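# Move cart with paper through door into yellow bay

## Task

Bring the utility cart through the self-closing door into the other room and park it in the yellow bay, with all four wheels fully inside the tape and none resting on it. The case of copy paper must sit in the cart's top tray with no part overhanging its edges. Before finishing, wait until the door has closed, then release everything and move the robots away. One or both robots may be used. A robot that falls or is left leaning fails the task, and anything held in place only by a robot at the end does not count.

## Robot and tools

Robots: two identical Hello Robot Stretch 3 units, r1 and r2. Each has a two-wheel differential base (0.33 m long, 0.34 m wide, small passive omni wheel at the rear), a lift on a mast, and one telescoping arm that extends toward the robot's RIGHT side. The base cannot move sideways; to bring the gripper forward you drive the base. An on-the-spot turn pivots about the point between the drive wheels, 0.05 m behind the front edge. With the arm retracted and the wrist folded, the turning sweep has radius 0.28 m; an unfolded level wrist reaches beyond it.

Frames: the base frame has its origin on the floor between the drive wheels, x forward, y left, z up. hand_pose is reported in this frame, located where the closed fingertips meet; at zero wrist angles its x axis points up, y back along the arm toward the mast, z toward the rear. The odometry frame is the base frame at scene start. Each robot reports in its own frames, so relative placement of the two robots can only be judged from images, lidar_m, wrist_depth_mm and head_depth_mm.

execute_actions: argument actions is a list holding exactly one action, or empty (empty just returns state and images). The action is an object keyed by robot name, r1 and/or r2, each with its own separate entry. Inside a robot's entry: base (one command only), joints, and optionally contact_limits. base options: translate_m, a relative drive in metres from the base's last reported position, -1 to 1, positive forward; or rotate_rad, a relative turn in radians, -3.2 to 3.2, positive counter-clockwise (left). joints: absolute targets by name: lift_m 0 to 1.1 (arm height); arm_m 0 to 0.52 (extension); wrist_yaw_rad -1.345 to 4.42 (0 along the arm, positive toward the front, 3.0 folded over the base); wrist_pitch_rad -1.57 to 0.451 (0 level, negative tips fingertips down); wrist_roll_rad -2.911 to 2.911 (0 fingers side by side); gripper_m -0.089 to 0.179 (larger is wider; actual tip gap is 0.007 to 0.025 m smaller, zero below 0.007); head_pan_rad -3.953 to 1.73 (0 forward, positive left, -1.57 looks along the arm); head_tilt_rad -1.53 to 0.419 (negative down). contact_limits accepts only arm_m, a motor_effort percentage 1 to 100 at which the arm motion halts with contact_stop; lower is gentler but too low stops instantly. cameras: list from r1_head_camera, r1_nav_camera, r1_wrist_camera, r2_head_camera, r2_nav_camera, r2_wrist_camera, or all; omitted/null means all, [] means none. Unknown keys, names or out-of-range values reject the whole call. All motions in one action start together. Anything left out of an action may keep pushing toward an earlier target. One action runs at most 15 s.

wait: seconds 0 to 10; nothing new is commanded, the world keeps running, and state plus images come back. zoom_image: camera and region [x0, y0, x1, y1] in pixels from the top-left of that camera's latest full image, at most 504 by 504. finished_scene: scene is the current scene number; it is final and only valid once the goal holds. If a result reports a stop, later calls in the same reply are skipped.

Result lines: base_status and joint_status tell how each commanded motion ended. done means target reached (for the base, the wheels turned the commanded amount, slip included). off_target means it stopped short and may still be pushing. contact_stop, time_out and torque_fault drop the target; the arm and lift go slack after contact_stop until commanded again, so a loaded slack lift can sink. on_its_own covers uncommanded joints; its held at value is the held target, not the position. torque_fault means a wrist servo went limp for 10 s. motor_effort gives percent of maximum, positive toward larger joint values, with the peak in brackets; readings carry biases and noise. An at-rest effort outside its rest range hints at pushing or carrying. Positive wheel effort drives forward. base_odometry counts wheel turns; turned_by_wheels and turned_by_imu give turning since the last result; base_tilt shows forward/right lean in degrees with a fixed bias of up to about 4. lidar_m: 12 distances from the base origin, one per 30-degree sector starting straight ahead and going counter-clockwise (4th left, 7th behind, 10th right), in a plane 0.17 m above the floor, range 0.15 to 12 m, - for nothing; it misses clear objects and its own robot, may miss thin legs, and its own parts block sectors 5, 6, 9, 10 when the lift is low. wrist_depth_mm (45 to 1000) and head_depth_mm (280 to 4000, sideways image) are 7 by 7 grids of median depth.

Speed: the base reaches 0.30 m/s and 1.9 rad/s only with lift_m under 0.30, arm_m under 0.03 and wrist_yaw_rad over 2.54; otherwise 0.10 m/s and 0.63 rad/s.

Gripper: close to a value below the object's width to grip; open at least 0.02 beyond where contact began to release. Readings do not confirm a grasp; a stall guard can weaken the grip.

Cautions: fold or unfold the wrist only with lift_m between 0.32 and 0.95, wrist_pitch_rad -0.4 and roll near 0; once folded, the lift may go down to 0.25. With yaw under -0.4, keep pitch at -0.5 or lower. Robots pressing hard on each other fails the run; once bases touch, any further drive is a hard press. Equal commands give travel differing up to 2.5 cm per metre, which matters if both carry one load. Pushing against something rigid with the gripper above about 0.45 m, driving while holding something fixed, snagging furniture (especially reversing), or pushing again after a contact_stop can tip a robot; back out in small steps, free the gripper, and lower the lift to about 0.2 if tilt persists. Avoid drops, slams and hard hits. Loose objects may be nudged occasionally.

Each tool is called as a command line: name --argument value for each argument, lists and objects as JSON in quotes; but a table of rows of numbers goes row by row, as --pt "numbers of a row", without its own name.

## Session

execute_actions --actions '[]' --cameras '["r1_nav_camera","r2_nav_camera"]'

Scene clock: 0.00 s.
r1.base_odometry: x=+0.000 y=+0.000 heading=+0.000 (m, m, rad; r1's odometry frame)
r1.turned_by_wheels: +0.000 (rad since the last result)
r1.turned_by_imu: +0.000 (rad since the last result)
r1.base_tilt: forward=+0.7 right=-0.7 (deg)
r1.lidar_m: 0.83 0.91 1.40 2.04 2.22 3.43 0.89 0.94 3.02 2.13 1.04 0.84
r1.head_depth_mm: 724 734 745 755 765 778 789 / 736 746 757 769 780 790 805 / 752 760 771 782 793 804 815 / 762 774 785 794 807 819 832 / 774 785 797 811 823 836 848 / 789 799 813 825 839 851 862 / 804 816 826 838 852 868 881
r1.base_status: not commanded
r1.joint_positions: lift_m=+0.385 arm_m=-0.002 wrist_yaw_rad=+2.866 wrist_pitch_rad=-0.613 wrist_roll_rad=+0.004 gripper_m=+0.037 head_pan_rad=-0.009 head_tilt_rad=-0.010
r1.joint_status: not commanded
r1.motor_effort: left_wheel=+1 right_wheel=+1 lift_m=+36 arm_m=+0 wrist_yaw_rad=+0 wrist_pitch_rad=+7 wrist_roll_rad=+0 gripper_m=+0 head_pan_rad=+1 head_tilt_rad=+2 (%)
r1.hand_pose: x=+0.0319 y=+0.0449 z=+0.3562 quat_wxyz=(+0.305, +0.698, +0.119, +0.637) (m; r1's base frame)
r1.wrist_depth_mm: - - - - - - 939 / - - - - - - 948 / 862 - 938 974 - - 926 / 706 - 767 795 840 855 856 / 594 605 657 665 690 722 742 / 526 543 - 577 599 615 625 / 474 - - 497 513 521 540
r2.base_odometry: x=+0.000 y=+0.000 heading=+0.000 (m, m, rad; r2's odometry frame)
r2.turned_by_wheels: +0.000 (rad since the last result)
r2.turned_by_imu: +0.000 (rad since the last result)
r2.base_tilt: forward=-1.1 right=+1.7 (deg)
r2.lidar_m: 1.12 1.12 1.27 2.16 2.53 2.89 1.89 4.65 2.61 2.22 2.22 1.32
r2.head_depth_mm: 1256 1267 1280 1297 1312 1320 1346 / 1205 1220 1222 1239 1253 1263 1278 / 1159 1166 1182 1191 1197 1210 1225 / 1106 1114 1130 1138 1150 1164 1176 / 1067 1073 1087 1102 1105 1119 1132 / 1027 1034 1051 1050 1069 1078 1087 / 994 995 1012 1017 1023 1032 1045
r2.base_status: not commanded
r2.joint_positions: lift_m=+0.450 arm_m=+0.001 wrist_yaw_rad=+2.835 wrist_pitch_rad=-0.581 wrist_roll_rad=-0.008 gripper_m=+0.037 head_pan_rad=+0.010 head_tilt_rad=-0.020
r2.joint_status: not commanded
r2.motor_effort: left_wheel=-1 right_wheel=+0 lift_m=+24 arm_m=+0 wrist_yaw_rad=-1 wrist_pitch_rad=+4 wrist_roll_rad=+0 gripper_m=+0 head_pan_rad=-1 head_tilt_rad=+2 (%)
r2.hand_pose: x=+0.0395 y=+0.0461 z=+0.4280 quat_wxyz=(+0.304, +0.698, +0.098, +0.642) (m; r2's base frame)
r2.wrist_depth_mm: - - - - - - 885 / - 972 - - - - 914 / 754 829 864 903 946 - 975 / 660 726 746 768 805 861 893 / 596 - - 659 721 733 777 / 543 - - 595 634 643 687 / - - - 536 555 589 597
pictures: r1_nav_camera (sideways: a quarter turn counterclockwise sets it upright), r2_nav_camera (sideways: a quarter turn counterclockwise sets it upright)
Images, in order (width x height): r1_nav_camera 672x504, r2_nav_camera 672x504.

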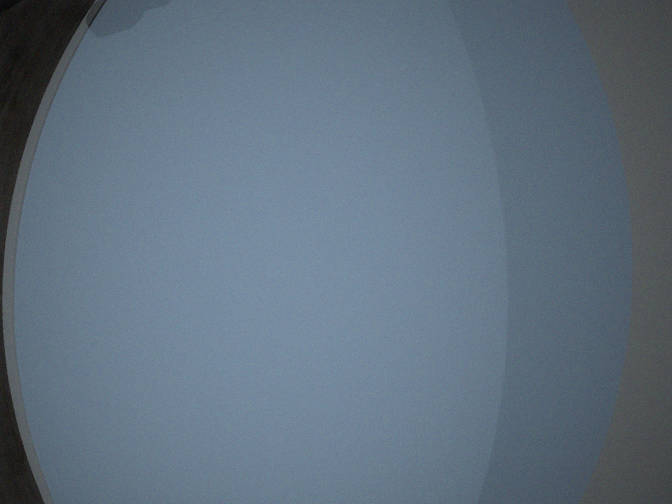

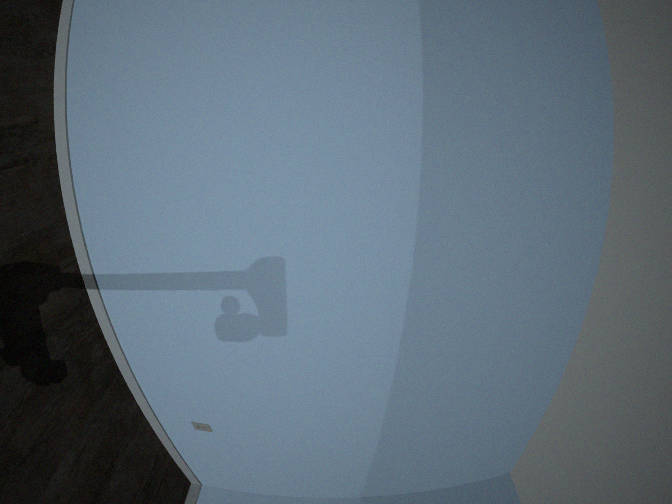

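execute_actions --actions '[{"r1":{"base":{"rotate_rad":2.22},"joints":{"head_pan_rad":0.2,"head_tilt_rad":-0.4,"lift_m":0.28,"wrist_pitch_rad":-0.4,"wrist_yaw_rad":3.0}},"r2":{"joints":{"head_pan_rad":-2.9,"head_tilt_rad":-0.4,"lift_m":0.28,"wrist_pitch_rad":-0.4,"wrist_yaw_rad":3.0}}}]' --cameras '["r1_nav_camera","r2_head_camera","r2_nav_camera"]'

Scene clock: 13.30 s.
r1.base_odometry: x=+0.000 y=+0.000 heading=+2.220 (m, m, rad; r1's odometry frame)
r1.turned_by_wheels: +2.220 (rad since the last result)
r1.turned_by_imu: +2.212 (rad since the last result)
r1.base_tilt: forward=+0.7 right=-0.7 (deg)
r1.lidar_m: 2.36 3.91 0.89 1.07 3.73 1.67 0.97 0.83 0.83 0.97 1.67 2.04
r1.head_depth_mm: 2149 2291 2481 2578 2058 1590 1315 / 2387 2529 2742 2809 2067 1613 1313 / 2677 2905 3174 2898 2087 1628 1326 / 3045 3366 3688 2944 2118 1640 1339 / 3557 3888 - 2992 2128 1647 1345 / 3543 3774 - 3058 2159 1672 1363 / 3355 3573 3761 3095 2178 1667 1365
r1.base_status: done
r1.joint_positions: lift_m=+0.280 arm_m=-0.002 wrist_yaw_rad=+2.997 wrist_pitch_rad=-0.421 wrist_roll_rad=+0.004 gripper_m=+0.037 head_pan_rad=+0.193 head_tilt_rad=-0.396
r1.joint_status: all done
r1.motor_effort: left_wheel=+0(3) right_wheel=+3(13) lift_m=+24(32) arm_m=+0(0) wrist_yaw_rad=+2(3) wrist_pitch_rad=+11(12) wrist_roll_rad=+0(0) gripper_m=+0(0) head_pan_rad=+4(21) head_tilt_rad=-1(26) (%)
r1.hand_pose: x=+0.0110 y=+0.0784 z=+0.2924 quat_wxyz=(+0.198, +0.701, +0.097, +0.678) (m; r1's base frame)
r1.wrist_depth_mm: - - - - - - - / - - - - - - - / 995 - - - - - - / 729 754 811 863 933 - - / 586 611 674 688 723 777 799 / 490 512 - 546 589 602 626 / - - - - 484 497 516
r2.base_odometry: x=+0.000 y=+0.000 heading=+0.000 (m, m, rad; r2's odometry frame)
r2.turned_by_wheels: +0.000 (rad since the last result)
r2.turned_by_imu: +0.001 (rad since the last result)
r2.base_tilt: forward=-1.0 right=+1.8 (deg)
r2.lidar_m: 1.12 1.12 1.28 2.16 2.53 2.89 1.89 4.65 2.60 2.23 2.22 1.32
r2.head_depth_mm: - - - 3385 2293 1692 1363 / - - 1908 2541 2141 1695 1354 / - - 2055 2445 2142 1693 1348 / - - - 2909 2229 1691 1349 / 3933 - - 3262 2202 1660 1333 / - - - 3286 2176 1654 1330 / 3972 - - 3114 2183 1646 1315
r2.base_status: not commanded
r2.joint_positions: lift_m=+0.281 arm_m=+0.001 wrist_yaw_rad=+2.998 wrist_pitch_rad=-0.422 wrist_roll_rad=-0.008 gripper_m=+0.037 head_pan_rad=-2.893 head_tilt_rad=-0.395
r2.joint_status: all done
r2.motor_effort: left_wheel=-1(1) right_wheel=+0(1) lift_m=+8(21) arm_m=-1(0) wrist_yaw_rad=+2(4) wrist_pitch_rad=+6(5) wrist_roll_rad=+0(0) gripper_m=+1(0) head_pan_rad=-4(49) head_tilt_rad=-2(21) (%)
r2.hand_pose: x=+0.0109 y=+0.0761 z=+0.2925 quat_wxyz=(+0.197, +0.697, +0.099, +0.682) (m; r2's base frame)
r2.wrist_depth_mm: - - - - - - 926 / 880 - - - - - 963 / 681 - 780 842 914 - 963 / 581 586 656 668 722 774 824 / 493 504 - 551 602 624 662 / - - - 474 512 525 570 / - - - 431 433 460 480
pictures: r1_nav_camera (sideways: a quarter turn counterclockwise sets it upright), r2_head_camera (sideways: a quarter turn clockwise sets it upright), r2_nav_camera (sideways: a quarter turn counterclockwise sets it upright)
Images, in order (width x height): r1_nav_camera 672x504, r2_head_camera 896x504, r2_nav_camera 672x504.

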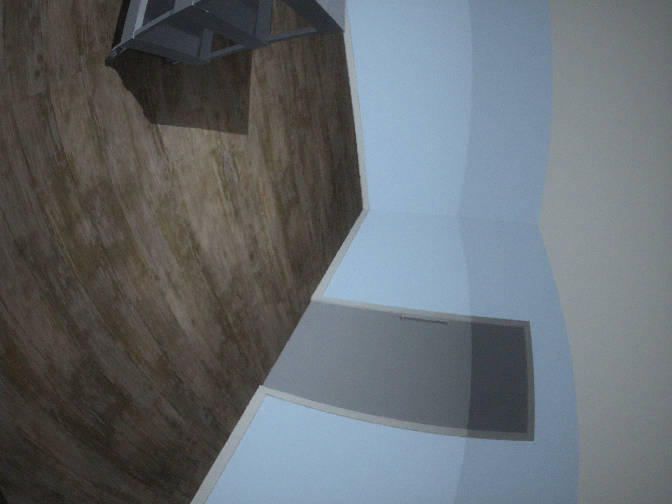

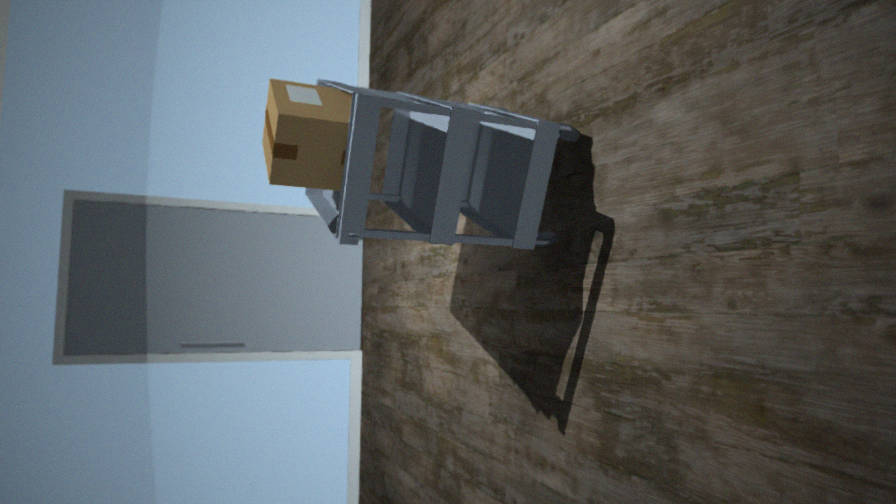

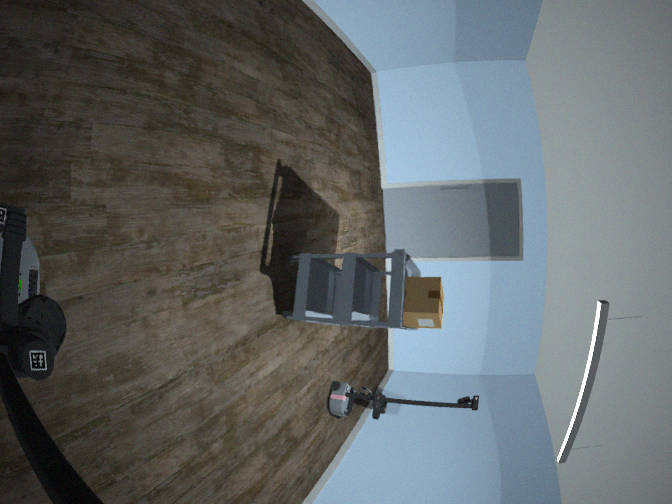

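execute_actions --actions '[{"r1":{"base":{"rotate_rad":0.287}},"r2":{"base":{"rotate_rad":-2.82}}}]' --cameras '[]'

execute_actions --actions '[{"r1":{"base":{"translate_m":1}},"r2":{"base":{"translate_m":1}}}]' --cameras '[]'

execute_actions --actions '[{"r1":{"base":{"translate_m":1}},"r2":{"base":{"translate_m":1}}}]' --cameras '[]'

execute_actions --actions '[{"r1":{"base":{"translate_m":0.28},"joints":{"lift_m":0.7}},"r2":{"base":{"translate_m":1}}}]' --cameras '[]'

execute_actions --actions '[{"r1":{"base":{"rotate_rad":0.5},"joints":{"lift_m":0.93,"head_pan_rad":-1.57,"wrist_yaw_rad":0,"wrist_pitch_rad":0,"gripper_m":0.14,"arm_m":0.3}},"r2":{"base":{"rotate_rad":-1.62},"joints":{"head_pan_rad":-0.6,"head_tilt_rad":-0.9}}}]' --cameras '["r1_wrist_camera","r2_nav_camera"]'

Scene clock: 31.67 s.
r1.base_odometry: x=+0.000 y=+0.000 heading=+2.507 (m, m, rad; r1's odometry frame)
r1.turned_by_wheels: +0.287 (rad since the last result)
r1.turned_by_imu: +0.285 (rad since the last result)
r1.base_tilt: forward=+0.6 right=-0.8 (deg)
r1.lidar_m: 2.96 0.97 0.89 3.10 2.96 1.15 0.86 0.83 0.87 1.21 2.04 2.13
r1.head_depth_mm: 2959 3149 3352 2821 2052 1599 1311 / 3513 3793 3951 2886 2079 1611 1321 / 3572 3834 - 2907 2088 1615 1333 / 3464 3716 - 2945 2101 1625 1327 / 3406 3617 3866 3019 2128 1635 1344 / 3232 3492 3769 3064 2170 1670 1357 / 3158 3418 3684 3072 2013 1486 1333
r1.base_status: done
r1.joint_positions: lift_m=+0.280 arm_m=-0.002 wrist_yaw_rad=+2.997 wrist_pitch_rad=-0.421 wrist_roll_rad=+0.004 gripper_m=+0.037 head_pan_rad=+0.193 head_tilt_rad=-0.396
r1.joint_status: not commanded
r1.motor_effort: left_wheel=+0(5) right_wheel=+2(9) lift_m=+24(25) arm_m=+0(0) wrist_yaw_rad=+2(2) wrist_pitch_rad=+11(11) wrist_roll_rad=+0(0) gripper_m=+0(0) head_pan_rad=+3(2) head_tilt_rad=-1(1) (%)
r1.hand_pose: x=+0.0110 y=+0.0784 z=+0.2924 quat_wxyz=(+0.198, +0.701, +0.097, +0.678) (m; r1's base frame)
r1.wrist_depth_mm: - - - - - - 717 / - - - - - - - / 994 999 - - - 973 864 / 730 758 819 876 980 972 - / 582 600 682 689 725 752 802 / 491 511 - 553 579 602 616 / - - - - 489 496 515
r2.base_odometry: x=+0.000 y=+0.000 heading=-2.820 (m, m, rad; r2's odometry frame)
r2.turned_by_wheels: -2.820 (rad since the last result)
r2.turned_by_imu: -2.763 (rad since the last result)
r2.base_tilt: forward=-1.2 right=+1.7 (deg)
r2.lidar_m: 1.91 2.98 2.27 2.22 1.51 1.15 1.12 1.18 1.67 2.53 2.66 1.88
r2.head_depth_mm: 890 955 1024 1106 1207 1318 1368 / 915 974 1051 1139 1247 1358 1352 / 943 1007 1087 1174 1289 1417 1343 / 970 1040 1122 1218 1335 1480 1342 / 993 1066 1158 1264 1396 1520 1333 / 1019 1097 1198 1305 1450 1569 1320 / 1050 1138 1234 1365 1507 1610 1316
r2.base_status: done
r2.joint_positions: lift_m=+0.281 arm_m=+0.001 wrist_yaw_rad=+2.998 wrist_pitch_rad=-0.422 wrist_roll_rad=-0.008 gripper_m=+0.037 head_pan_rad=-2.893 head_tilt_rad=-0.396
r2.joint_status: not commanded
r2.motor_effort: left_wheel=+1(14) right_wheel=-2(4) lift_m=+8(9) arm_m=+0(0) wrist_yaw_rad=+0(2) wrist_pitch_rad=+6(6) wrist_roll_rad=+0(1) gripper_m=+0(0) head_pan_rad=-4(5) head_tilt_rad=-1(2) (%)
r2.hand_pose: x=+0.0108 y=+0.0761 z=+0.2925 quat_wxyz=(+0.197, +0.697, +0.099, +0.682) (m; r2's base frame)
r2.wrist_depth_mm: - - - - - - - / 858 - - - - - - / 697 - 812 868 935 - - / 576 591 654 679 711 779 820 / 493 511 - 560 594 641 658 / - - - 471 512 523 558 / - - - 432 432 458 482
pictures: none
No camera images: the call's "cameras" was empty. Leave "cameras" out to get every camera's image.

Scene clock: 36.77 s.
r1.base_odometry: x=-0.805 y=+0.593 heading=+2.507 (m, m, rad; r1's odometry frame)
r1.turned_by_wheels: +0.000 (rad since the last result)
r1.turned_by_imu: +0.002 (rad since the last result)
r1.base_tilt: forward=+0.7 right=-0.7 (deg)
r1.lidar_m: 2.27 3.02 3.17 0.71 0.72 2.35 1.77 1.71 1.78 1.61 1.55 1.63
r1.head_depth_mm: 2305 2429 2578 2598 2055 1600 1311 / 2732 2912 3109 2896 2074 1619 1322 / 2729 2959 3233 2925 2092 1628 1323 / 2666 2902 3161 2950 2109 1635 1339 / 2610 2816 3012 2992 2127 1655 1351 / 2540 2731 2944 3028 2136 1660 1364 / 2494 2630 2836 2983 2188 1680 1360
r1.base_status: done
r1.joint_positions: lift_m=+0.280 arm_m=-0.002 wrist_yaw_rad=+2.998 wrist_pitch_rad=-0.420 wrist_roll_rad=+0.004 gripper_m=+0.037 head_pan_rad=+0.193 head_tilt_rad=-0.396
r1.joint_status: not commanded
r1.motor_effort: left_wheel=+0(4) right_wheel=+2(9) lift_m=+25(25) arm_m=+0(0) wrist_yaw_rad=+2(3) wrist_pitch_rad=+11(11) wrist_roll_rad=+0(0) gripper_m=+0(0) head_pan_rad=+4(5) head_tilt_rad=-1(2) (%)
r1.hand_pose: x=+0.0109 y=+0.0784 z=+0.2925 quat_wxyz=(+0.197, +0.701, +0.097, +0.678) (m; r1's base frame)
r1.wrist_depth_mm: - 651 - - - - - / - 720 - - - - - / 985 898 818 - - - - / 736 754 847 874 931 - - / 584 616 671 693 711 757 806 / 488 510 - 551 586 601 620 / - - - - 486 497 517
r2.base_odometry: x=-0.949 y=-0.316 heading=-2.820 (m, m, rad; r2's odometry frame)
r2.turned_by_wheels: +0.000 (rad since the last result)
r2.turned_by_imu: +0.000 (rad since the last result)
r2.base_tilt: forward=-1.0 right=+1.7 (deg)
r2.lidar_m: 3.66 2.93 2.22 2.17 2.28 2.16 2.10 2.22 2.64 2.57 2.72 0.98
r2.head_depth_mm: 1702 1820 1959 2146 2204 1712 1364 / 1770 1886 2041 2210 2259 1694 1357 / 1790 1936 2081 2283 2251 1698 1358 / 1858 1979 2146 2340 2229 1682 1347 / 1899 2053 2217 2443 2211 1655 1338 / 1966 2121 2294 2523 2184 1645 1332 / 2002 2192 2375 2646 2151 1633 1303
r2.base_status: done
r2.joint_positions: lift_m=+0.281 arm_m=+0.001 wrist_yaw_rad=+2.998 wrist_pitch_rad=-0.421 wrist_roll_rad=-0.008 gripper_m=+0.037 head_pan_rad=-2.893 head_tilt_rad=-0.396
r2.joint_status: not commanded
r2.motor_effort: left_wheel=+1(13) right_wheel=-2(2) lift_m=+9(9) arm_m=-1(1) wrist_yaw_rad=+2(1) wrist_pitch_rad=+6(6) wrist_roll_rad=+0(0) gripper_m=+0(0) head_pan_rad=-3(4) head_tilt_rad=-1(1) (%)
r2.hand_pose: x=+0.0107 y=+0.0762 z=+0.2927 quat_wxyz=(+0.197, +0.697, +0.099, +0.682) (m; r2's base frame)
r2.wrist_depth_mm: - - - - - - - / 866 - - - - - - / 684 - 806 864 936 - - / 591 592 656 668 731 766 811 / 491 506 - 564 604 625 660 / - - - 468 517 529 556 / - - - 432 440 453 480
pictures: none
No camera images: the call's "cameras" was empty. Leave "cameras" out to get every camera's image.

Scene clock: 41.87 s.
r1.base_odometry: x=-1.610 y=+1.186 heading=+2.507 (m, m, rad; r1's odometry frame)
r1.turned_by_wheels: +0.000 (rad since the last result)
r1.turned_by_imu: +0.002 (rad since the last result)
r1.base_tilt: forward=+0.6 right=-0.7 (deg)
r1.lidar_m: 1.59 2.16 2.26 3.16 1.39 1.20 2.66 2.58 1.50 1.12 1.09 1.12
r1.head_depth_mm: 1598 1690 1797 1902 1915 1599 1315 / 1896 2027 2182 2343 2073 1621 1318 / 1945 2097 2314 2520 2082 1627 1330 / 1901 2053 2232 2424 2112 1631 1339 / 1842 1982 2168 2337 2124 1633 1341 / 1791 1931 2059 2233 2156 1676 1356 / 1747 1871 2005 2176 2171 1670 1360
r1.base_status: done
r1.joint_positions: lift_m=+0.280 arm_m=-0.002 wrist_yaw_rad=+2.998 wrist_pitch_rad=-0.420 wrist_roll_rad=+0.004 gripper_m=+0.037 head_pan_rad=+0.193 head_tilt_rad=-0.396
r1.joint_status: not commanded
r1.motor_effort: left_wheel=+0(4) right_wheel=+2(7) lift_m=+25(25) arm_m=-1(0) wrist_yaw_rad=+2(2) wrist_pitch_rad=+11(11) wrist_roll_rad=+0(0) gripper_m=+0(0) head_pan_rad=+4(4) head_tilt_rad=-1(2) (%)
r1.hand_pose: x=+0.0109 y=+0.0785 z=+0.2926 quat_wxyz=(+0.197, +0.701, +0.097, +0.678) (m; r1's base frame)
r1.wrist_depth_mm: - - - - - - - / - - - - - - - / 982 - - - - - - / 743 754 839 890 965 - - / 597 608 675 682 715 755 805 / 492 517 - 551 589 609 634 / - - - - 484 499 516
r2.base_odometry: x=-1.897 y=-0.633 heading=-2.820 (m, m, rad; r2's odometry frame)
r2.turned_by_wheels: +0.000 (rad since the last result)
r2.turned_by_imu: +0.000 (rad since the last result)
r2.base_tilt: forward=-1.1 right=+1.7 (deg)
r2.lidar_m: 1.44 2.84 2.17 2.12 2.23 3.16 3.09 3.25 0.49 0.31 0.40 2.77
r2.head_depth_mm: 2516 2721 2998 3083 2276 1728 1369 / 2617 2803 3032 3244 2237 1712 1354 / 2659 2898 3086 3220 2265 1688 1344 / 2781 2939 3189 3314 2202 1692 1341 / 2802 3067 3350 3270 2209 1681 1329 / 2904 3100 3366 3213 2193 1652 1332 / 3019 3276 3540 3183 2142 1642 1317
r2.base_status: done
r2.joint_positions: lift_m=+0.281 arm_m=+0.001 wrist_yaw_rad=+2.998 wrist_pitch_rad=-0.421 wrist_roll_rad=-0.008 gripper_m=+0.037 head_pan_rad=-2.893 head_tilt_rad=-0.396
r2.joint_status: not commanded
r2.motor_effort: left_wheel=+1(14) right_wheel=-1(4) lift_m=+9(9) arm_m=-1(1) wrist_yaw_rad=+2(1) wrist_pitch_rad=+6(6) wrist_roll_rad=+0(0) gripper_m=+0(0) head_pan_rad=-3(4) head_tilt_rad=-1(1) (%)
r2.hand_pose: x=+0.0107 y=+0.0762 z=+0.2927 quat_wxyz=(+0.197, +0.697, +0.099, +0.682) (m; r2's base frame)
r2.wrist_depth_mm: - - - - - - - / 860 - - - - - - / 695 - 774 831 927 - - / 572 592 651 691 731 770 825 / 486 513 - 556 597 623 666 / - - - 472 518 526 553 / - - - 437 438 459 482
pictures: none
No camera images: the call's "cameras" was empty. Leave "cameras" out to get every camera's image.

Scene clock: 46.97 s.
r1.base_odometry: x=-1.836 y=+1.352 heading=+2.507 (m, m, rad; r1's odometry frame)
r1.turned_by_wheels: +0.000 (rad since the last result)
r1.turned_by_imu: +0.000 (rad since the last result)
r1.base_tilt: forward=+0.7 right=-0.7 (deg)
r1.lidar_m: 1.40 1.91 2.00 2.80 0.73 1.43 2.92 2.83 1.31 0.98 0.95 1.00
r1.head_depth_mm: 1404 1489 1566 1669 1794 1602 1312 / 1679 1780 1921 2078 1994 1614 1317 / 1726 1868 2032 2214 2086 1629 1333 / 1681 1805 1951 2126 2103 1632 1333 / 1628 1760 1895 2071 2121 1661 1339 / 1587 1703 1850 1983 2078 1670 1353 / 1550 1666 1777 1919 2050 1674 1368
r1.base_status: done
r1.joint_positions: lift_m=+0.700 arm_m=-0.002 wrist_yaw_rad=+2.998 wrist_pitch_rad=-0.420 wrist_roll_rad=+0.004 gripper_m=+0.037 head_pan_rad=+0.193 head_tilt_rad=-0.396
r1.joint_status: all done
r1.motor_effort: left_wheel=+0(4) right_wheel=+2(12) lift_m=+46(49) arm_m=-1(0) wrist_yaw_rad=+1(1) wrist_pitch_rad=+11(11) wrist_roll_rad=+0(0) gripper_m=+1(0) head_pan_rad=+3(3) head_tilt_rad=-2(1) (%)
r1.hand_pose: x=+0.0108 y=+0.0785 z=+0.7118 quat_wxyz=(+0.197, +0.701, +0.097, +0.678) (m; r1's base frame)
r1.wrist_depth_mm: - 675 - - - - - / - 731 - - - - - / - 776 - - - - - / - - - - - - - / 874 965 - - - - - / 822 897 - - - - - / 810 886 894 942 - - -
r2.base_odometry: x=-2.846 y=-0.949 heading=-2.820 (m, m, rad; r2's odometry frame)
r2.turned_by_wheels: +0.000 (rad since the last result)
r2.turned_by_imu: +0.000 (rad since the last result)
r2.base_tilt: forward=-0.9 right=+1.7 (deg)
r2.lidar_m: 0.60 1.80 2.12 2.07 2.18 3.09 4.07 0.77 0.76 2.68 2.31 1.74
r2.head_depth_mm: 3407 3562 3943 3459 2294 1707 1367 / 3454 3699 - 3425 2273 1717 1346 / 3586 3798 - 3372 2258 1690 1344 / 3683 3972 - 3311 2224 1683 1345 / 3794 - - 1213 2021 1506 1338 / 3831 - - 1128 1328 1368 1282 / 3982 - 1061 1066 1214 1120 1200
r2.base_status: done
r2.joint_positions: lift_m=+0.281 arm_m=+0.001 wrist_yaw_rad=+2.998 wrist_pitch_rad=-0.421 wrist_roll_rad=-0.008 gripper_m=+0.037 head_pan_rad=-2.893 head_tilt_rad=-0.396
r2.joint_status: not commanded
r2.motor_effort: left_wheel=+1(13) right_wheel=-1(3) lift_m=+9(9) arm_m=-1(0) wrist_yaw_rad=+1(2) wrist_pitch_rad=+6(6) wrist_roll_rad=+0(0) gripper_m=+0(0) head_pan_rad=-4(5) head_tilt_rad=-1(2) (%)
r2.hand_pose: x=+0.0107 y=+0.0762 z=+0.2927 quat_wxyz=(+0.197, +0.697, +0.099, +0.682) (m; r2's base frame)
r2.wrist_depth_mm: - - - - - - - / 854 - - - - - - / 708 - 791 867 899 - - / 575 591 645 679 719 773 816 / 484 512 - 562 600 634 654 / - - - 474 510 526 554 / - - - 433 439 457 475
pictures: none
No camera images: the call's "cameras" was empty. Leave "cameras" out to get every camera's image.

Scene clock: 50.40 s.
r1.base_odometry: x=-1.836 y=+1.352 heading=+3.007 (m, m, rad; r1's odometry frame)
r1.turned_by_wheels: +0.500 (rad since the last result)
r1.turned_by_imu: +0.500 (rad since the last result)
r1.base_tilt: forward=+0.6 right=-0.7 (deg)
r1.lidar_m: 1.91 2.00 2.74 0.60 1.67 2.94 2.83 1.35 0.99 0.94 0.99 1.36
r1.head_depth_mm: 778 844 917 - 1131 1247 1310 / 783 845 918 - 1139 1236 1321 / 782 837 908 - 1154 1248 1328 / 784 848 923 1013 1114 1253 1334 / 776 846 922 1013 1126 1254 1349 / 788 847 927 1012 1119 1261 1350 / 786 851 926 1017 1126 1257 1354
r1.base_status: done
r1.joint_positions: lift_m=+0.930 arm_m=+0.300 wrist_yaw_rad=+0.003 wrist_pitch_rad=-0.023 wrist_roll_rad=+0.004 gripper_m=+0.140 head_pan_rad=-1.563 head_tilt_rad=-0.396
r1.joint_status: all done
r1.motor_effort: left_wheel=+0(4) right_wheel=+2(9) lift_m=+46(47) arm_m=+6(6) wrist_yaw_rad=-2(2) wrist_pitch_rad=+13(13) wrist_roll_rad=+0(0) gripper_m=+0(83) head_pan_rad=-3(37) head_tilt_rad=-2(1) (%)
r1.hand_pose: x=-0.0208 y=-0.7002 z=+1.0384 quat_wxyz=(+0.706, +0.009, -0.708, -0.007) (m; r1's base frame)
r1.wrist_depth_mm: 425 415 412 400 399 390 381 / 430 421 416 409 404 397 389 / 437 429 423 418 406 405 394 / 445 440 426 426 414 412 404 / 452 453 422 433 425 415 410 / 466 - 447 437 430 422 417 / 476 470 447 447 439 - 429
r2.base_odometry: x=-2.846 y=-0.949 heading=+1.844 (m, m, rad; r2's odometry frame)
r2.turned_by_wheels: -1.620 (rad since the last result)
r2.turned_by_imu: -1.584 (rad since the last result)
r2.base_tilt: forward=-1.1 right=+1.8 (deg)
r2.lidar_m: 2.68 2.40 1.77 0.60 1.77 2.13 2.07 2.15 2.96 4.06 0.79 0.76
r2.head_depth_mm: 870 947 1282 1488 1441 1253 1108 / 912 955 1261 1472 1419 1243 1108 / 2938 942 1222 1380 1418 1232 1124 / 2767 971 1204 1388 1406 1227 1108 / 2713 2433 1943 1624 1393 1221 1088 / 2558 2398 1930 1619 1391 1207 1081 / 2431 2368 1924 1609 1372 1214 1080
r2.base_status: done
r2.joint_positions: lift_m=+0.281 arm_m=+0.001 wrist_yaw_rad=+2.998 wrist_pitch_rad=-0.421 wrist_roll_rad=-0.008 gripper_m=+0.037 head_pan_rad=-0.607 head_tilt_rad=-0.889
r2.joint_status: all done
r2.motor_effort: left_wheel=+1(14) right_wheel=-2(4) lift_m=+9(9) arm_m=-1(1) wrist_yaw_rad=+2(1) wrist_pitch_rad=+6(6) wrist_roll_rad=+0(0) gripper_m=+0(0) head_pan_rad=+4(49) head_tilt_rad=-4(25) (%)
r2.hand_pose: x=+0.0107 y=+0.0762 z=+0.2927 quat_wxyz=(+0.197, +0.697, +0.099, +0.682) (m; r2's base frame)
r2.wrist_depth_mm: - - 853 - - - - / 854 - 643 - - - - / 698 - 691 781 923 - - / 577 599 646 682 714 783 831 / 487 501 - 568 600 619 648 / - - - 477 515 530 561 / - - - 431 431 451 472
pictures: r1_wrist_camera, r2_nav_camera (sideways: a quarter turn counterclockwise sets it upright)
Images, in order (width x height): r1_wrist_camera 644x364, r2_nav_camera 672x504.

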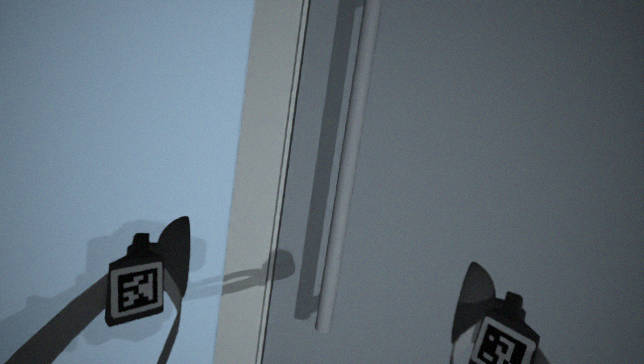

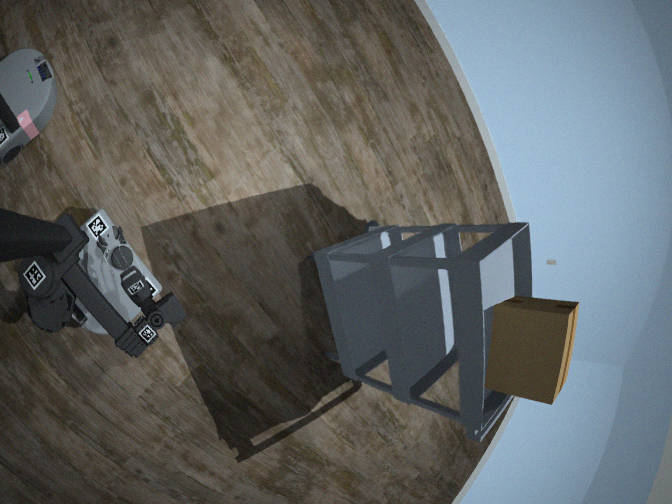

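execute_actions --actions '[{"r1":{"base":{"translate_m":-0.02},"joints":{"arm_m":0.515,"gripper_m":0.11}},"r2":{"base":{"translate_m":0.93}}}]' --cameras '[]'

execute_actions --actions '[{"r1":{"joints":{"gripper_m":-0.02}},"r2":{"joints":{"lift_m":0.385}}}]' --cameras '["r1_wrist_camera"]'

execute_actions --actions '[{"r1":{"base":{"translate_m":-0.08},"joints":{"arm_m":0.3,"wrist_yaw_rad":0.15}},"r2":{"joints":{"wrist_yaw_rad":-0.3,"head_pan_rad":-1.57}}}]' --cameras '[]'

execute_actions --actions '[{"r1":{"base":{"translate_m":-0.16},"joints":{"arm_m":0.11,"wrist_yaw_rad":0.45}},"r2":{"joints":{"wrist_pitch_rad":0,"wrist_roll_rad":1.57,"gripper_m":0.16}}}]' --cameras '[]'

execute_actions --actions '[{"r1":{"base":{"translate_m":-0.12},"joints":{"arm_m":0.05,"wrist_yaw_rad":0.72,"head_tilt_rad":-1,"head_pan_rad":-0.8}}}]' --cameras '["r1_nav_camera","r2_wrist_camera","r2_nav_camera"]'

Scene clock: 76.00 s.
r1.base_odometry: x=-1.816 y=+1.350 heading=+3.006 (m, m, rad; r1's odometry frame)
r1.turned_by_wheels: +0.000 (rad since the last result)
r1.turned_by_imu: -0.002 (rad since the last result)
r1.base_tilt: forward=+0.7 right=-0.7 (deg)
r1.lidar_m: 1.93 2.01 2.76 4.82 1.70 1.14 2.81 1.34 0.99 0.95 0.99 1.37
r1.head_depth_mm: 779 841 916 - 1125 1247 1310 / 781 845 896 1018 1108 1247 1323 / 783 846 897 1020 1117 1246 1333 / 782 838 907 1009 1117 1231 1327 / 776 839 920 1011 1122 1256 1345 / 786 850 926 1012 1123 1263 1355 / 786 849 924 1013 1124 1260 1355
r1.base_status: done
r1.joint_positions: lift_m=+0.930 arm_m=+0.515 wrist_yaw_rad=+0.002 wrist_pitch_rad=-0.023 wrist_roll_rad=+0.004 gripper_m=+0.110 head_pan_rad=-1.563 head_tilt_rad=-0.396
r1.joint_status: all done
r1.motor_effort: left_wheel=+0(5) right_wheel=+3(5) lift_m=+46(46) arm_m=+6(9) wrist_yaw_rad=-1(2) wrist_pitch_rad=+12(12) wrist_roll_rad=+0(0) gripper_m=+0(80) head_pan_rad=-2(4) head_tilt_rad=-2(1) (%)
r1.hand_pose: x=-0.0210 y=-0.9152 z=+1.0384 quat_wxyz=(+0.706, +0.009, -0.708, -0.008) (m; r1's base frame)
r1.wrist_depth_mm: 200 185 194 130 189 186 184 / 205 189 199 193 192 189 186 / 208 191 202 197 197 192 190 / 212 195 206 200 199 195 192 / 214 199 209 203 203 199 196 / 220 203 214 207 207 202 200 / 225 206 218 211 211 205 203
r2.base_odometry: x=-3.097 y=-0.053 heading=+1.844 (m, m, rad; r2's odometry frame)
r2.turned_by_wheels: +0.000 (rad since the last result)
r2.turned_by_imu: +0.001 (rad since the last result)
r2.base_tilt: forward=-1.1 right=+1.7 (deg)
r2.lidar_m: 1.75 1.83 1.75 1.69 1.77 1.14 2.99 3.10 0.57 0.58 2.47 1.82
r2.head_depth_mm: 2480 2560 2015 1673 1435 1205 1112 / 2250 2502 1997 1666 1439 1249 1111 / 2062 2364 1987 1643 1429 1241 1122 / 1913 2230 1974 1654 1407 1237 1106 / 1783 2123 1944 1633 1392 1221 1093 / 1674 1931 1925 1606 1396 1214 1078 / 1561 1797 1906 1607 1388 1205 1077
r2.base_status: done
r2.joint_positions: lift_m=+0.281 arm_m=+0.001 wrist_yaw_rad=+2.998 wrist_pitch_rad=-0.421 wrist_roll_rad=-0.008 gripper_m=+0.037 head_pan_rad=-0.607 head_tilt_rad=-0.890
r2.joint_status: not commanded
r2.motor_effort: left_wheel=+1(13) right_wheel=-1(4) lift_m=+9(8) arm_m=-1(1) wrist_yaw_rad=+1(1) wrist_pitch_rad=+6(6) wrist_roll_rad=-1(0) gripper_m=+1(0) head_pan_rad=+4(4) head_tilt_rad=-4(4) (%)
r2.hand_pose: x=+0.0107 y=+0.0762 z=+0.2927 quat_wxyz=(+0.197, +0.697, +0.099, +0.682) (m; r2's base frame)
r2.wrist_depth_mm: - - - - - - - / 879 - - - - - - / 687 - 795 851 920 - - / 578 592 650 673 725 773 829 / 493 509 - 562 598 617 666 / - - - 468 510 533 565 / - - - 433 439 456 478
pictures: none
No camera images: the call's "cameras" was empty. Leave "cameras" out to get every camera's image.

Scene clock: 77.83 s.
r1.base_odometry: x=-1.816 y=+1.350 heading=+3.007 (m, m, rad; r1's odometry frame)
r1.turned_by_wheels: +0.001 (rad since the last result)
r1.turned_by_imu: +0.000 (rad since the last result)
r1.base_tilt: forward=+0.6 right=-0.6 (deg)
r1.lidar_m: 1.93 2.01 2.77 4.82 1.69 1.14 2.81 1.34 0.99 0.94 0.99 1.36
r1.head_depth_mm: 776 841 914 - 1123 1239 1313 / 777 844 896 1018 1115 1242 1314 / 779 841 895 1020 1113 1244 1329 / 783 834 908 1008 1111 1244 1331 / 774 839 920 1012 1118 1257 1346 / 784 848 922 1013 1125 1254 1348 / 785 850 923 1015 1123 1256 1348
r1.base_status: not commanded
r1.joint_positions: lift_m=+0.930 arm_m=+0.515 wrist_yaw_rad=+0.018 wrist_pitch_rad=-0.021 wrist_roll_rad=+0.004 gripper_m=-0.019 head_pan_rad=-1.563 head_tilt_rad=-0.396
r1.joint_status: all done
r1.on_its_own: wrist_yaw_rad is at rest, and its effort (-14) is outside its rest range (-12 to +12)
r1.motor_effort: left_wheel=+7(7) right_wheel=-13(13) lift_m=+46(46) arm_m=-2(6) wrist_yaw_rad=-14(14) wrist_pitch_rad=+11(12) wrist_roll_rad=+0(0) gripper_m=-19(93) head_pan_rad=-3(3) head_tilt_rad=-1(1) (%)
r1.hand_pose: x=-0.0169 y=-0.9158 z=+1.0390 quat_wxyz=(+0.706, +0.014, -0.708, -0.001) (m; r1's base frame)
r1.wrist_depth_mm: 203 186 192 190 186 183 179 / 206 189 196 192 189 185 182 / 210 192 198 194 193 188 184 / 215 195 203 137 195 191 187 / 218 200 207 134 199 194 190 / 222 203 211 135 201 197 193 / 227 206 215 208 205 199 196
r2.base_odometry: x=-3.097 y=-0.053 heading=+1.844 (m, m, rad; r2's odometry frame)
r2.turned_by_wheels: +0.000 (rad since the last result)
r2.turned_by_imu: +0.000 (rad since the last result)
r2.base_tilt: forward=-1.1 right=+1.7 (deg)
r2.lidar_m: 1.75 1.82 1.76 1.68 1.76 1.14 2.98 3.10 0.57 0.57 2.47 1.82
r2.head_depth_mm: 2433 2530 2019 1670 1432 1209 1112 / 2261 2504 2002 1663 1417 1237 1112 / 2083 2333 1982 1643 1417 1236 1133 / 1925 2231 1980 1649 1415 1233 1104 / 1783 2116 1945 1619 1408 1228 1094 / 1681 1925 1942 1621 1384 1219 1075 / 1565 1785 1915 1600 1378 1210 1071
r2.base_status: not commanded
r2.joint_positions: lift_m=+0.384 arm_m=+0.001 wrist_yaw_rad=+2.998 wrist_pitch_rad=-0.421 wrist_roll_rad=-0.008 gripper_m=+0.037 head_pan_rad=-0.607 head_tilt_rad=-0.890
r2.joint_status: all done
r2.motor_effort: left_wheel=+1(2) right_wheel=-2(1) lift_m=+39(39) arm_m=-1(0) wrist_yaw_rad=+1(1) wrist_pitch_rad=+6(6) wrist_roll_rad=+0(0) gripper_m=+0(0) head_pan_rad=+2(3) head_tilt_rad=-4(4) (%)
r2.hand_pose: x=+0.0107 y=+0.0762 z=+0.3962 quat_wxyz=(+0.197, +0.697, +0.099, +0.682) (m; r2's base frame)
r2.wrist_depth_mm: - - - - - - - / - - - - - - - / 859 - - - - - - / 724 737 822 849 924 957 - / 613 632 - 700 740 784 813 / 530 551 568 601 640 668 704 / 482 - - 534 546 579 604
pictures: r1_wrist_camera
Images, in order (width x height): r1_wrist_camera 644x364.

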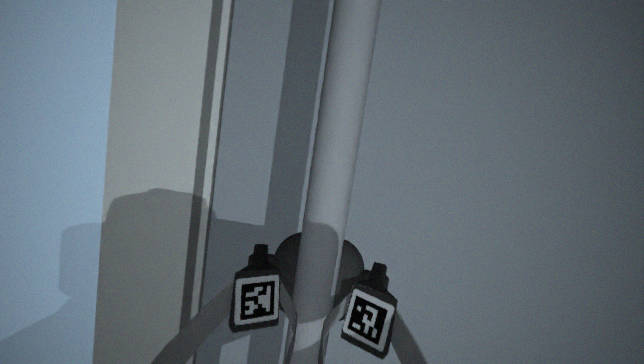

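Scene clock: 81.50 s.
r1.base_odometry: x=-1.737 y=+1.339 heading=+3.007 (m, m, rad; r1's odometry frame)
r1.turned_by_wheels: +0.000 (rad since the last result)
r1.turned_by_imu: -0.008 (rad since the last result)
r1.base_tilt: forward=+0.7 right=-0.7 (deg)
r1.lidar_m: 2.01 2.09 2.86 1.76 1.61 1.07 2.74 1.36 0.99 0.96 0.99 1.36
r1.head_depth_mm: 781 845 919 - 1131 1242 1309 / 782 844 920 - 1130 1240 1317 / 784 844 922 - 1148 1249 1332 / 784 847 910 1011 1114 1250 1336 / 787 838 923 1008 1118 1242 1344 / 779 837 917 1011 1119 1255 1346 / 784 848 925 1014 1116 1256 1355
r1.base_status: done
r1.joint_positions: lift_m=+0.930 arm_m=+0.300 wrist_yaw_rad=+0.151 wrist_pitch_rad=-0.019 wrist_roll_rad=+0.004 gripper_m=-0.020 head_pan_rad=-1.563 head_tilt_rad=-0.396
r1.joint_status: all done
r1.motor_effort: left_wheel=+1(19) right_wheel=+1(41) lift_m=+46(46) arm_m=-6(17) wrist_yaw_rad=-1(49) wrist_pitch_rad=+11(11) wrist_roll_rad=+0(0) gripper_m=-11(21) head_pan_rad=-3(4) head_tilt_rad=-2(1) (%)
r1.hand_pose: x=+0.0171 y=-0.6982 z=+1.0393 quat_wxyz=(+0.704, +0.060, -0.706, +0.046) (m; r1's base frame)
r1.wrist_depth_mm: 492 468 442 411 391 372 351 / 509 475 442 415 396 376 357 / 509 480 440 423 405 383 363 / 526 483 444 425 406 383 366 / 529 491 453 430 410 392 371 / 544 510 464 - 415 396 374 / 549 514 475 451 418 398 379
r2.base_odometry: x=-3.097 y=-0.053 heading=+1.844 (m, m, rad; r2's odometry frame)
r2.turned_by_wheels: +0.000 (rad since the last result)
r2.turned_by_imu: +0.001 (rad since the last result)
r2.base_tilt: forward=-1.1 right=+1.7 (deg)
r2.lidar_m: 1.76 1.84 1.76 1.68 1.76 1.07 2.98 3.11 0.57 0.57 2.47 1.81
r2.head_depth_mm: 705 896 765 984 1406 1259 1116 / 693 804 717 1049 1197 1239 1107 / 748 849 732 1048 1273 1236 - / 3106 873 792 1056 1326 1256 - / 3244 2436 834 1305 1367 1227 1109 / 3196 2397 1934 1612 1389 1211 1083 / 3128 2398 1894 1612 1377 1212 1080
r2.base_status: not commanded
r2.joint_positions: lift_m=+0.384 arm_m=+0.001 wrist_yaw_rad=-0.297 wrist_pitch_rad=-0.421 wrist_roll_rad=-0.008 gripper_m=+0.037 head_pan_rad=-1.563 head_tilt_rad=-0.890
r2.joint_status: all done
r2.motor_effort: left_wheel=+1(2) right_wheel=-1(1) lift_m=+39(39) arm_m=-1(0) wrist_yaw_rad=-2(2) wrist_pitch_rad=+6(6) wrist_roll_rad=+0(0) gripper_m=+0(0) head_pan_rad=-4(53) head_tilt_rad=-4(3) (%)
r2.hand_pose: x=-0.0872 y=-0.3597 z=+0.3962 quat_wxyz=(+0.665, +0.045, -0.703, -0.249) (m; r2's base frame)
r2.wrist_depth_mm: - - - - 291 286 - / - - 917 923 - - - / 850 558 691 757 881 - - / 719 461 584 611 597 954 - / 619 531 - 463 450 781 824 / 534 544 574 589 615 662 688 / 479 503 504 523 554 561 596
pictures: none
No camera images: the call's "cameras" was empty. Leave "cameras" out to get every camera's image.

Scene clock: 84.20 s.
r1.base_odometry: x=-1.578 y=+1.317 heading=+3.007 (m, m, rad; r1's odometry frame)
r1.turned_by_wheels: +0.000 (rad since the last result)
r1.turned_by_imu: -0.001 (rad since the last result)
r1.base_tilt: forward=+0.7 right=-0.7 (deg)
r1.lidar_m: 2.17 2.26 3.08 1.51 1.39 0.94 2.58 1.36 0.99 0.95 0.99 1.36
r1.head_depth_mm: 782 843 917 1006 - - 1277 / 782 847 922 1004 - - 1282 / 784 845 923 1011 1079 - 1293 / 782 843 920 1010 - 1301 1338 / 784 849 918 1012 1129 1251 1338 / 783 839 912 1015 1121 1248 1344 / 786 844 921 1012 1120 1258 1349
r1.base_status: done
r1.joint_positions: lift_m=+0.930 arm_m=+0.110 wrist_yaw_rad=+0.448 wrist_pitch_rad=-0.019 wrist_roll_rad=+0.004 gripper_m=-0.020 head_pan_rad=-1.563 head_tilt_rad=-0.396
r1.joint_status: all done
r1.motor_effort: left_wheel=+1(2) right_wheel=+2(6) lift_m=+46(46) arm_m=-6(7) wrist_yaw_rad=+1(4) wrist_pitch_rad=+10(10) wrist_roll_rad=+0(0) gripper_m=-10(10) head_pan_rad=-3(2) head_tilt_rad=-2(1) (%)
r1.hand_pose: x=+0.0894 y=-0.4859 z=+1.0393 quat_wxyz=(+0.690, +0.164, -0.689, +0.150) (m; r1's base frame)
r1.wrist_depth_mm: - - 844 715 613 535 470 / - 998 856 696 603 536 479 / - - 841 694 607 543 479 / - - 836 712 620 540 480 / - - 867 700 624 552 487 / - - 883 - 620 547 486 / - - 848 725 614 543 486
r2.base_odometry: x=-3.097 y=-0.053 heading=+1.844 (m, m, rad; r2's odometry frame)
r2.turned_by_wheels: +0.000 (rad since the last result)
r2.turned_by_imu: +0.000 (rad since the last result)
r2.base_tilt: forward=-1.0 right=+1.8 (deg)
r2.lidar_m: 1.76 1.83 1.75 1.68 1.77 0.94 2.98 3.13 0.57 0.57 2.46 1.82
r2.head_depth_mm: 708 903 765 981 1403 1242 1106 / 696 804 714 1048 1197 1247 1106 / 746 850 731 1043 1280 1254 - / 3120 871 796 1059 1322 1267 - / 3273 2432 833 1308 1351 1227 1107 / 3188 2416 1915 1613 1384 1214 1083 / 3131 2394 1910 1598 1378 1205 1074
r2.base_status: not commanded
r2.joint_positions: lift_m=+0.384 arm_m=+0.001 wrist_yaw_rad=-0.298 wrist_pitch_rad=-0.026 wrist_roll_rad=+1.568 gripper_m=+0.160 head_pan_rad=-1.563 head_tilt_rad=-0.890
r2.joint_status: all done
r2.motor_effort: left_wheel=+1(1) right_wheel=-1(2) lift_m=+39(38) arm_m=+0(1) wrist_yaw_rad=-2(2) wrist_pitch_rad=+8(7) wrist_roll_rad=+0(2) gripper_m=+0(94) head_pan_rad=-4(4) head_tilt_rad=-3(4) (%)
r2.hand_pose: x=-0.0963 y=-0.3898 z=+0.4920 quat_wxyz=(+0.000, -0.148, -0.989, -0.013) (m; r2's base frame)
r2.wrist_depth_mm: 368 540 - 298 - 534 312 / 370 556 - 311 890 583 331 / 375 576 - 326 934 559 344 / 382 652 - 346 950 546 355 / - - - 366 834 512 383 / 419 - - - - - 472 / 394 415 410 418 436 431 464
pictures: none
No camera images: the call's "cameras" was empty. Leave "cameras" out to get every camera's image.

Scene clock: 86.80 s.
r1.base_odometry: x=-1.459 y=+1.301 heading=+3.007 (m, m, rad; r1's odometry frame)
r1.turned_by_wheels: +0.000 (rad since the last result)
r1.turned_by_imu: -0.001 (rad since the last result)
r1.base_tilt: forward=+0.7 right=-0.7 (deg)
r1.lidar_m: 2.29 2.38 3.26 1.33 0.87 0.85 2.45 1.36 0.99 0.96 0.99 1.36
r1.head_depth_mm: 956 1112 1315 1447 1300 1181 1086 / 1036 1215 1461 1458 1311 1188 - / 1137 1350 1590 1460 1312 1193 - / 1247 1518 1654 1479 1322 1196 1114 / 1397 1731 1665 1485 1325 1204 1095 / 1559 1855 1678 1484 1332 1208 1100 / 1791 1945 1697 1501 1339 1209 1104
r1.base_status: done
r1.joint_positions: lift_m=+0.930 arm_m=+0.050 wrist_yaw_rad=+0.717 wrist_pitch_rad=-0.019 wrist_roll_rad=+0.004 gripper_m=-0.020 head_pan_rad=-0.807 head_tilt_rad=-0.988
r1.joint_status: all done
r1.motor_effort: left_wheel=+1(3) right_wheel=+1(3) lift_m=+46(46) arm_m=-6(6) wrist_yaw_rad=+2(4) wrist_pitch_rad=+10(10) wrist_roll_rad=+0(0) gripper_m=-10(11) head_pan_rad=+4(39) head_tilt_rad=-6(36) (%)
r1.hand_pose: x=+0.1467 y=-0.3882 z=+1.0393 quat_wxyz=(+0.663, +0.255, -0.661, +0.241) (m; r1's base frame)
r1.wrist_depth_mm: - - - 991 766 628 530 / - - - 959 757 620 533 / - - - 985 763 632 531 / - - - 973 775 612 530 / - - - 991 739 629 533 / - - - - 745 620 531 / - - - 979 730 617 527
r2.base_odometry: x=-3.097 y=-0.053 heading=+1.844 (m, m, rad; r2's odometry frame)
r2.turned_by_wheels: +0.000 (rad since the last result)
r2.turned_by_imu: +0.000 (rad since the last result)
r2.base_tilt: forward=-1.1 right=+1.7 (deg)
r2.lidar_m: 1.76 1.83 1.75 1.68 0.86 0.85 2.98 3.11 0.57 0.58 2.46 1.81
r2.head_depth_mm: 704 900 767 987 1415 1261 1107 / 694 805 714 1050 1193 1250 1104 / 750 851 731 1046 1270 1258 - / 3120 874 791 1061 1320 1259 - / 3240 2416 829 1303 1367 1229 1099 / 3175 2359 1934 1630 1389 1218 1085 / 3165 2364 1916 1609 1377 1207 1072
r2.base_status: not commanded
r2.joint_positions: lift_m=+0.384 arm_m=+0.001 wrist_yaw_rad=-0.298 wrist_pitch_rad=-0.026 wrist_roll_rad=+1.568 gripper_m=+0.160 head_pan_rad=-1.563 head_tilt_rad=-0.890
r2.joint_status: not commanded
r2.motor_effort: left_wheel=+1(1) right_wheel=-1(1) lift_m=+39(38) arm_m=-1(0) wrist_yaw_rad=-1(3) wrist_pitch_rad=+7(7) wrist_roll_rad=+1(0) gripper_m=+0(1) head_pan_rad=-5(6) head_tilt_rad=-4(5) (%)
r2.hand_pose: x=-0.0963 y=-0.3898 z=+0.4920 quat_wxyz=(+0.000, -0.148, -0.989, -0.013) (m; r2's base frame)
r2.wrist_depth_mm: 361 540 - 299 - 538 313 / 371 563 - 307 903 590 332 / 378 577 - 326 948 558 343 / 380 644 - 346 947 539 360 / - - - 362 848 509 380 / 424 - - - - - 469 / 396 408 407 421 434 437 474
pictures: r1_nav_camera (sideways: a quarter turn counterclockwise sets it upright), r2_nav_camera (sideways: a quarter turn counterclockwise sets it upright), r2_wrist_camera
Images, in order (width x height): r1_nav_camera 672x504, r2_nav_camera 672x504, r2_wrist_camera 644x364.

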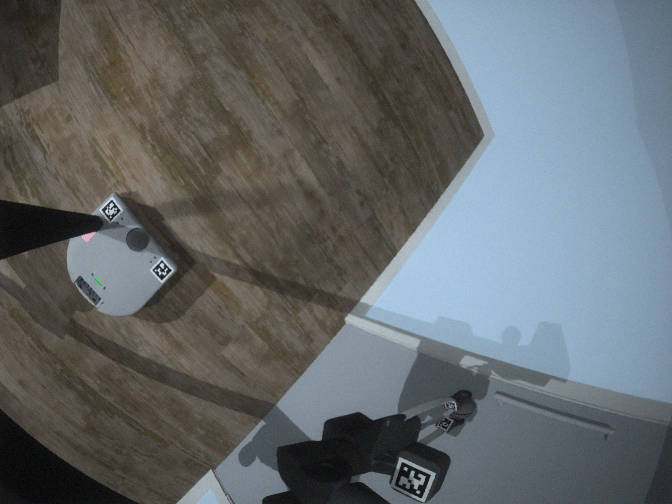

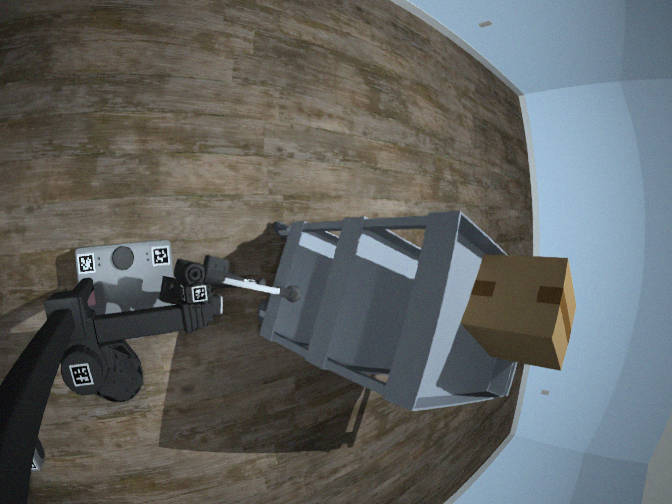

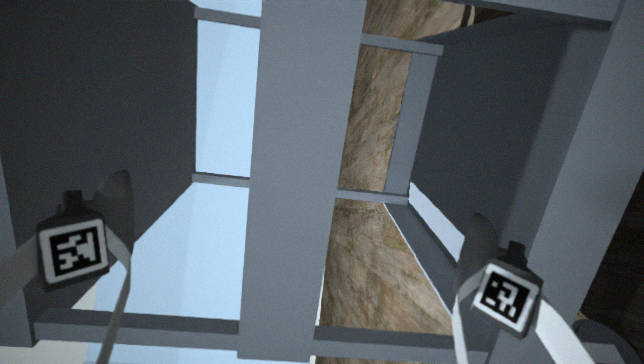

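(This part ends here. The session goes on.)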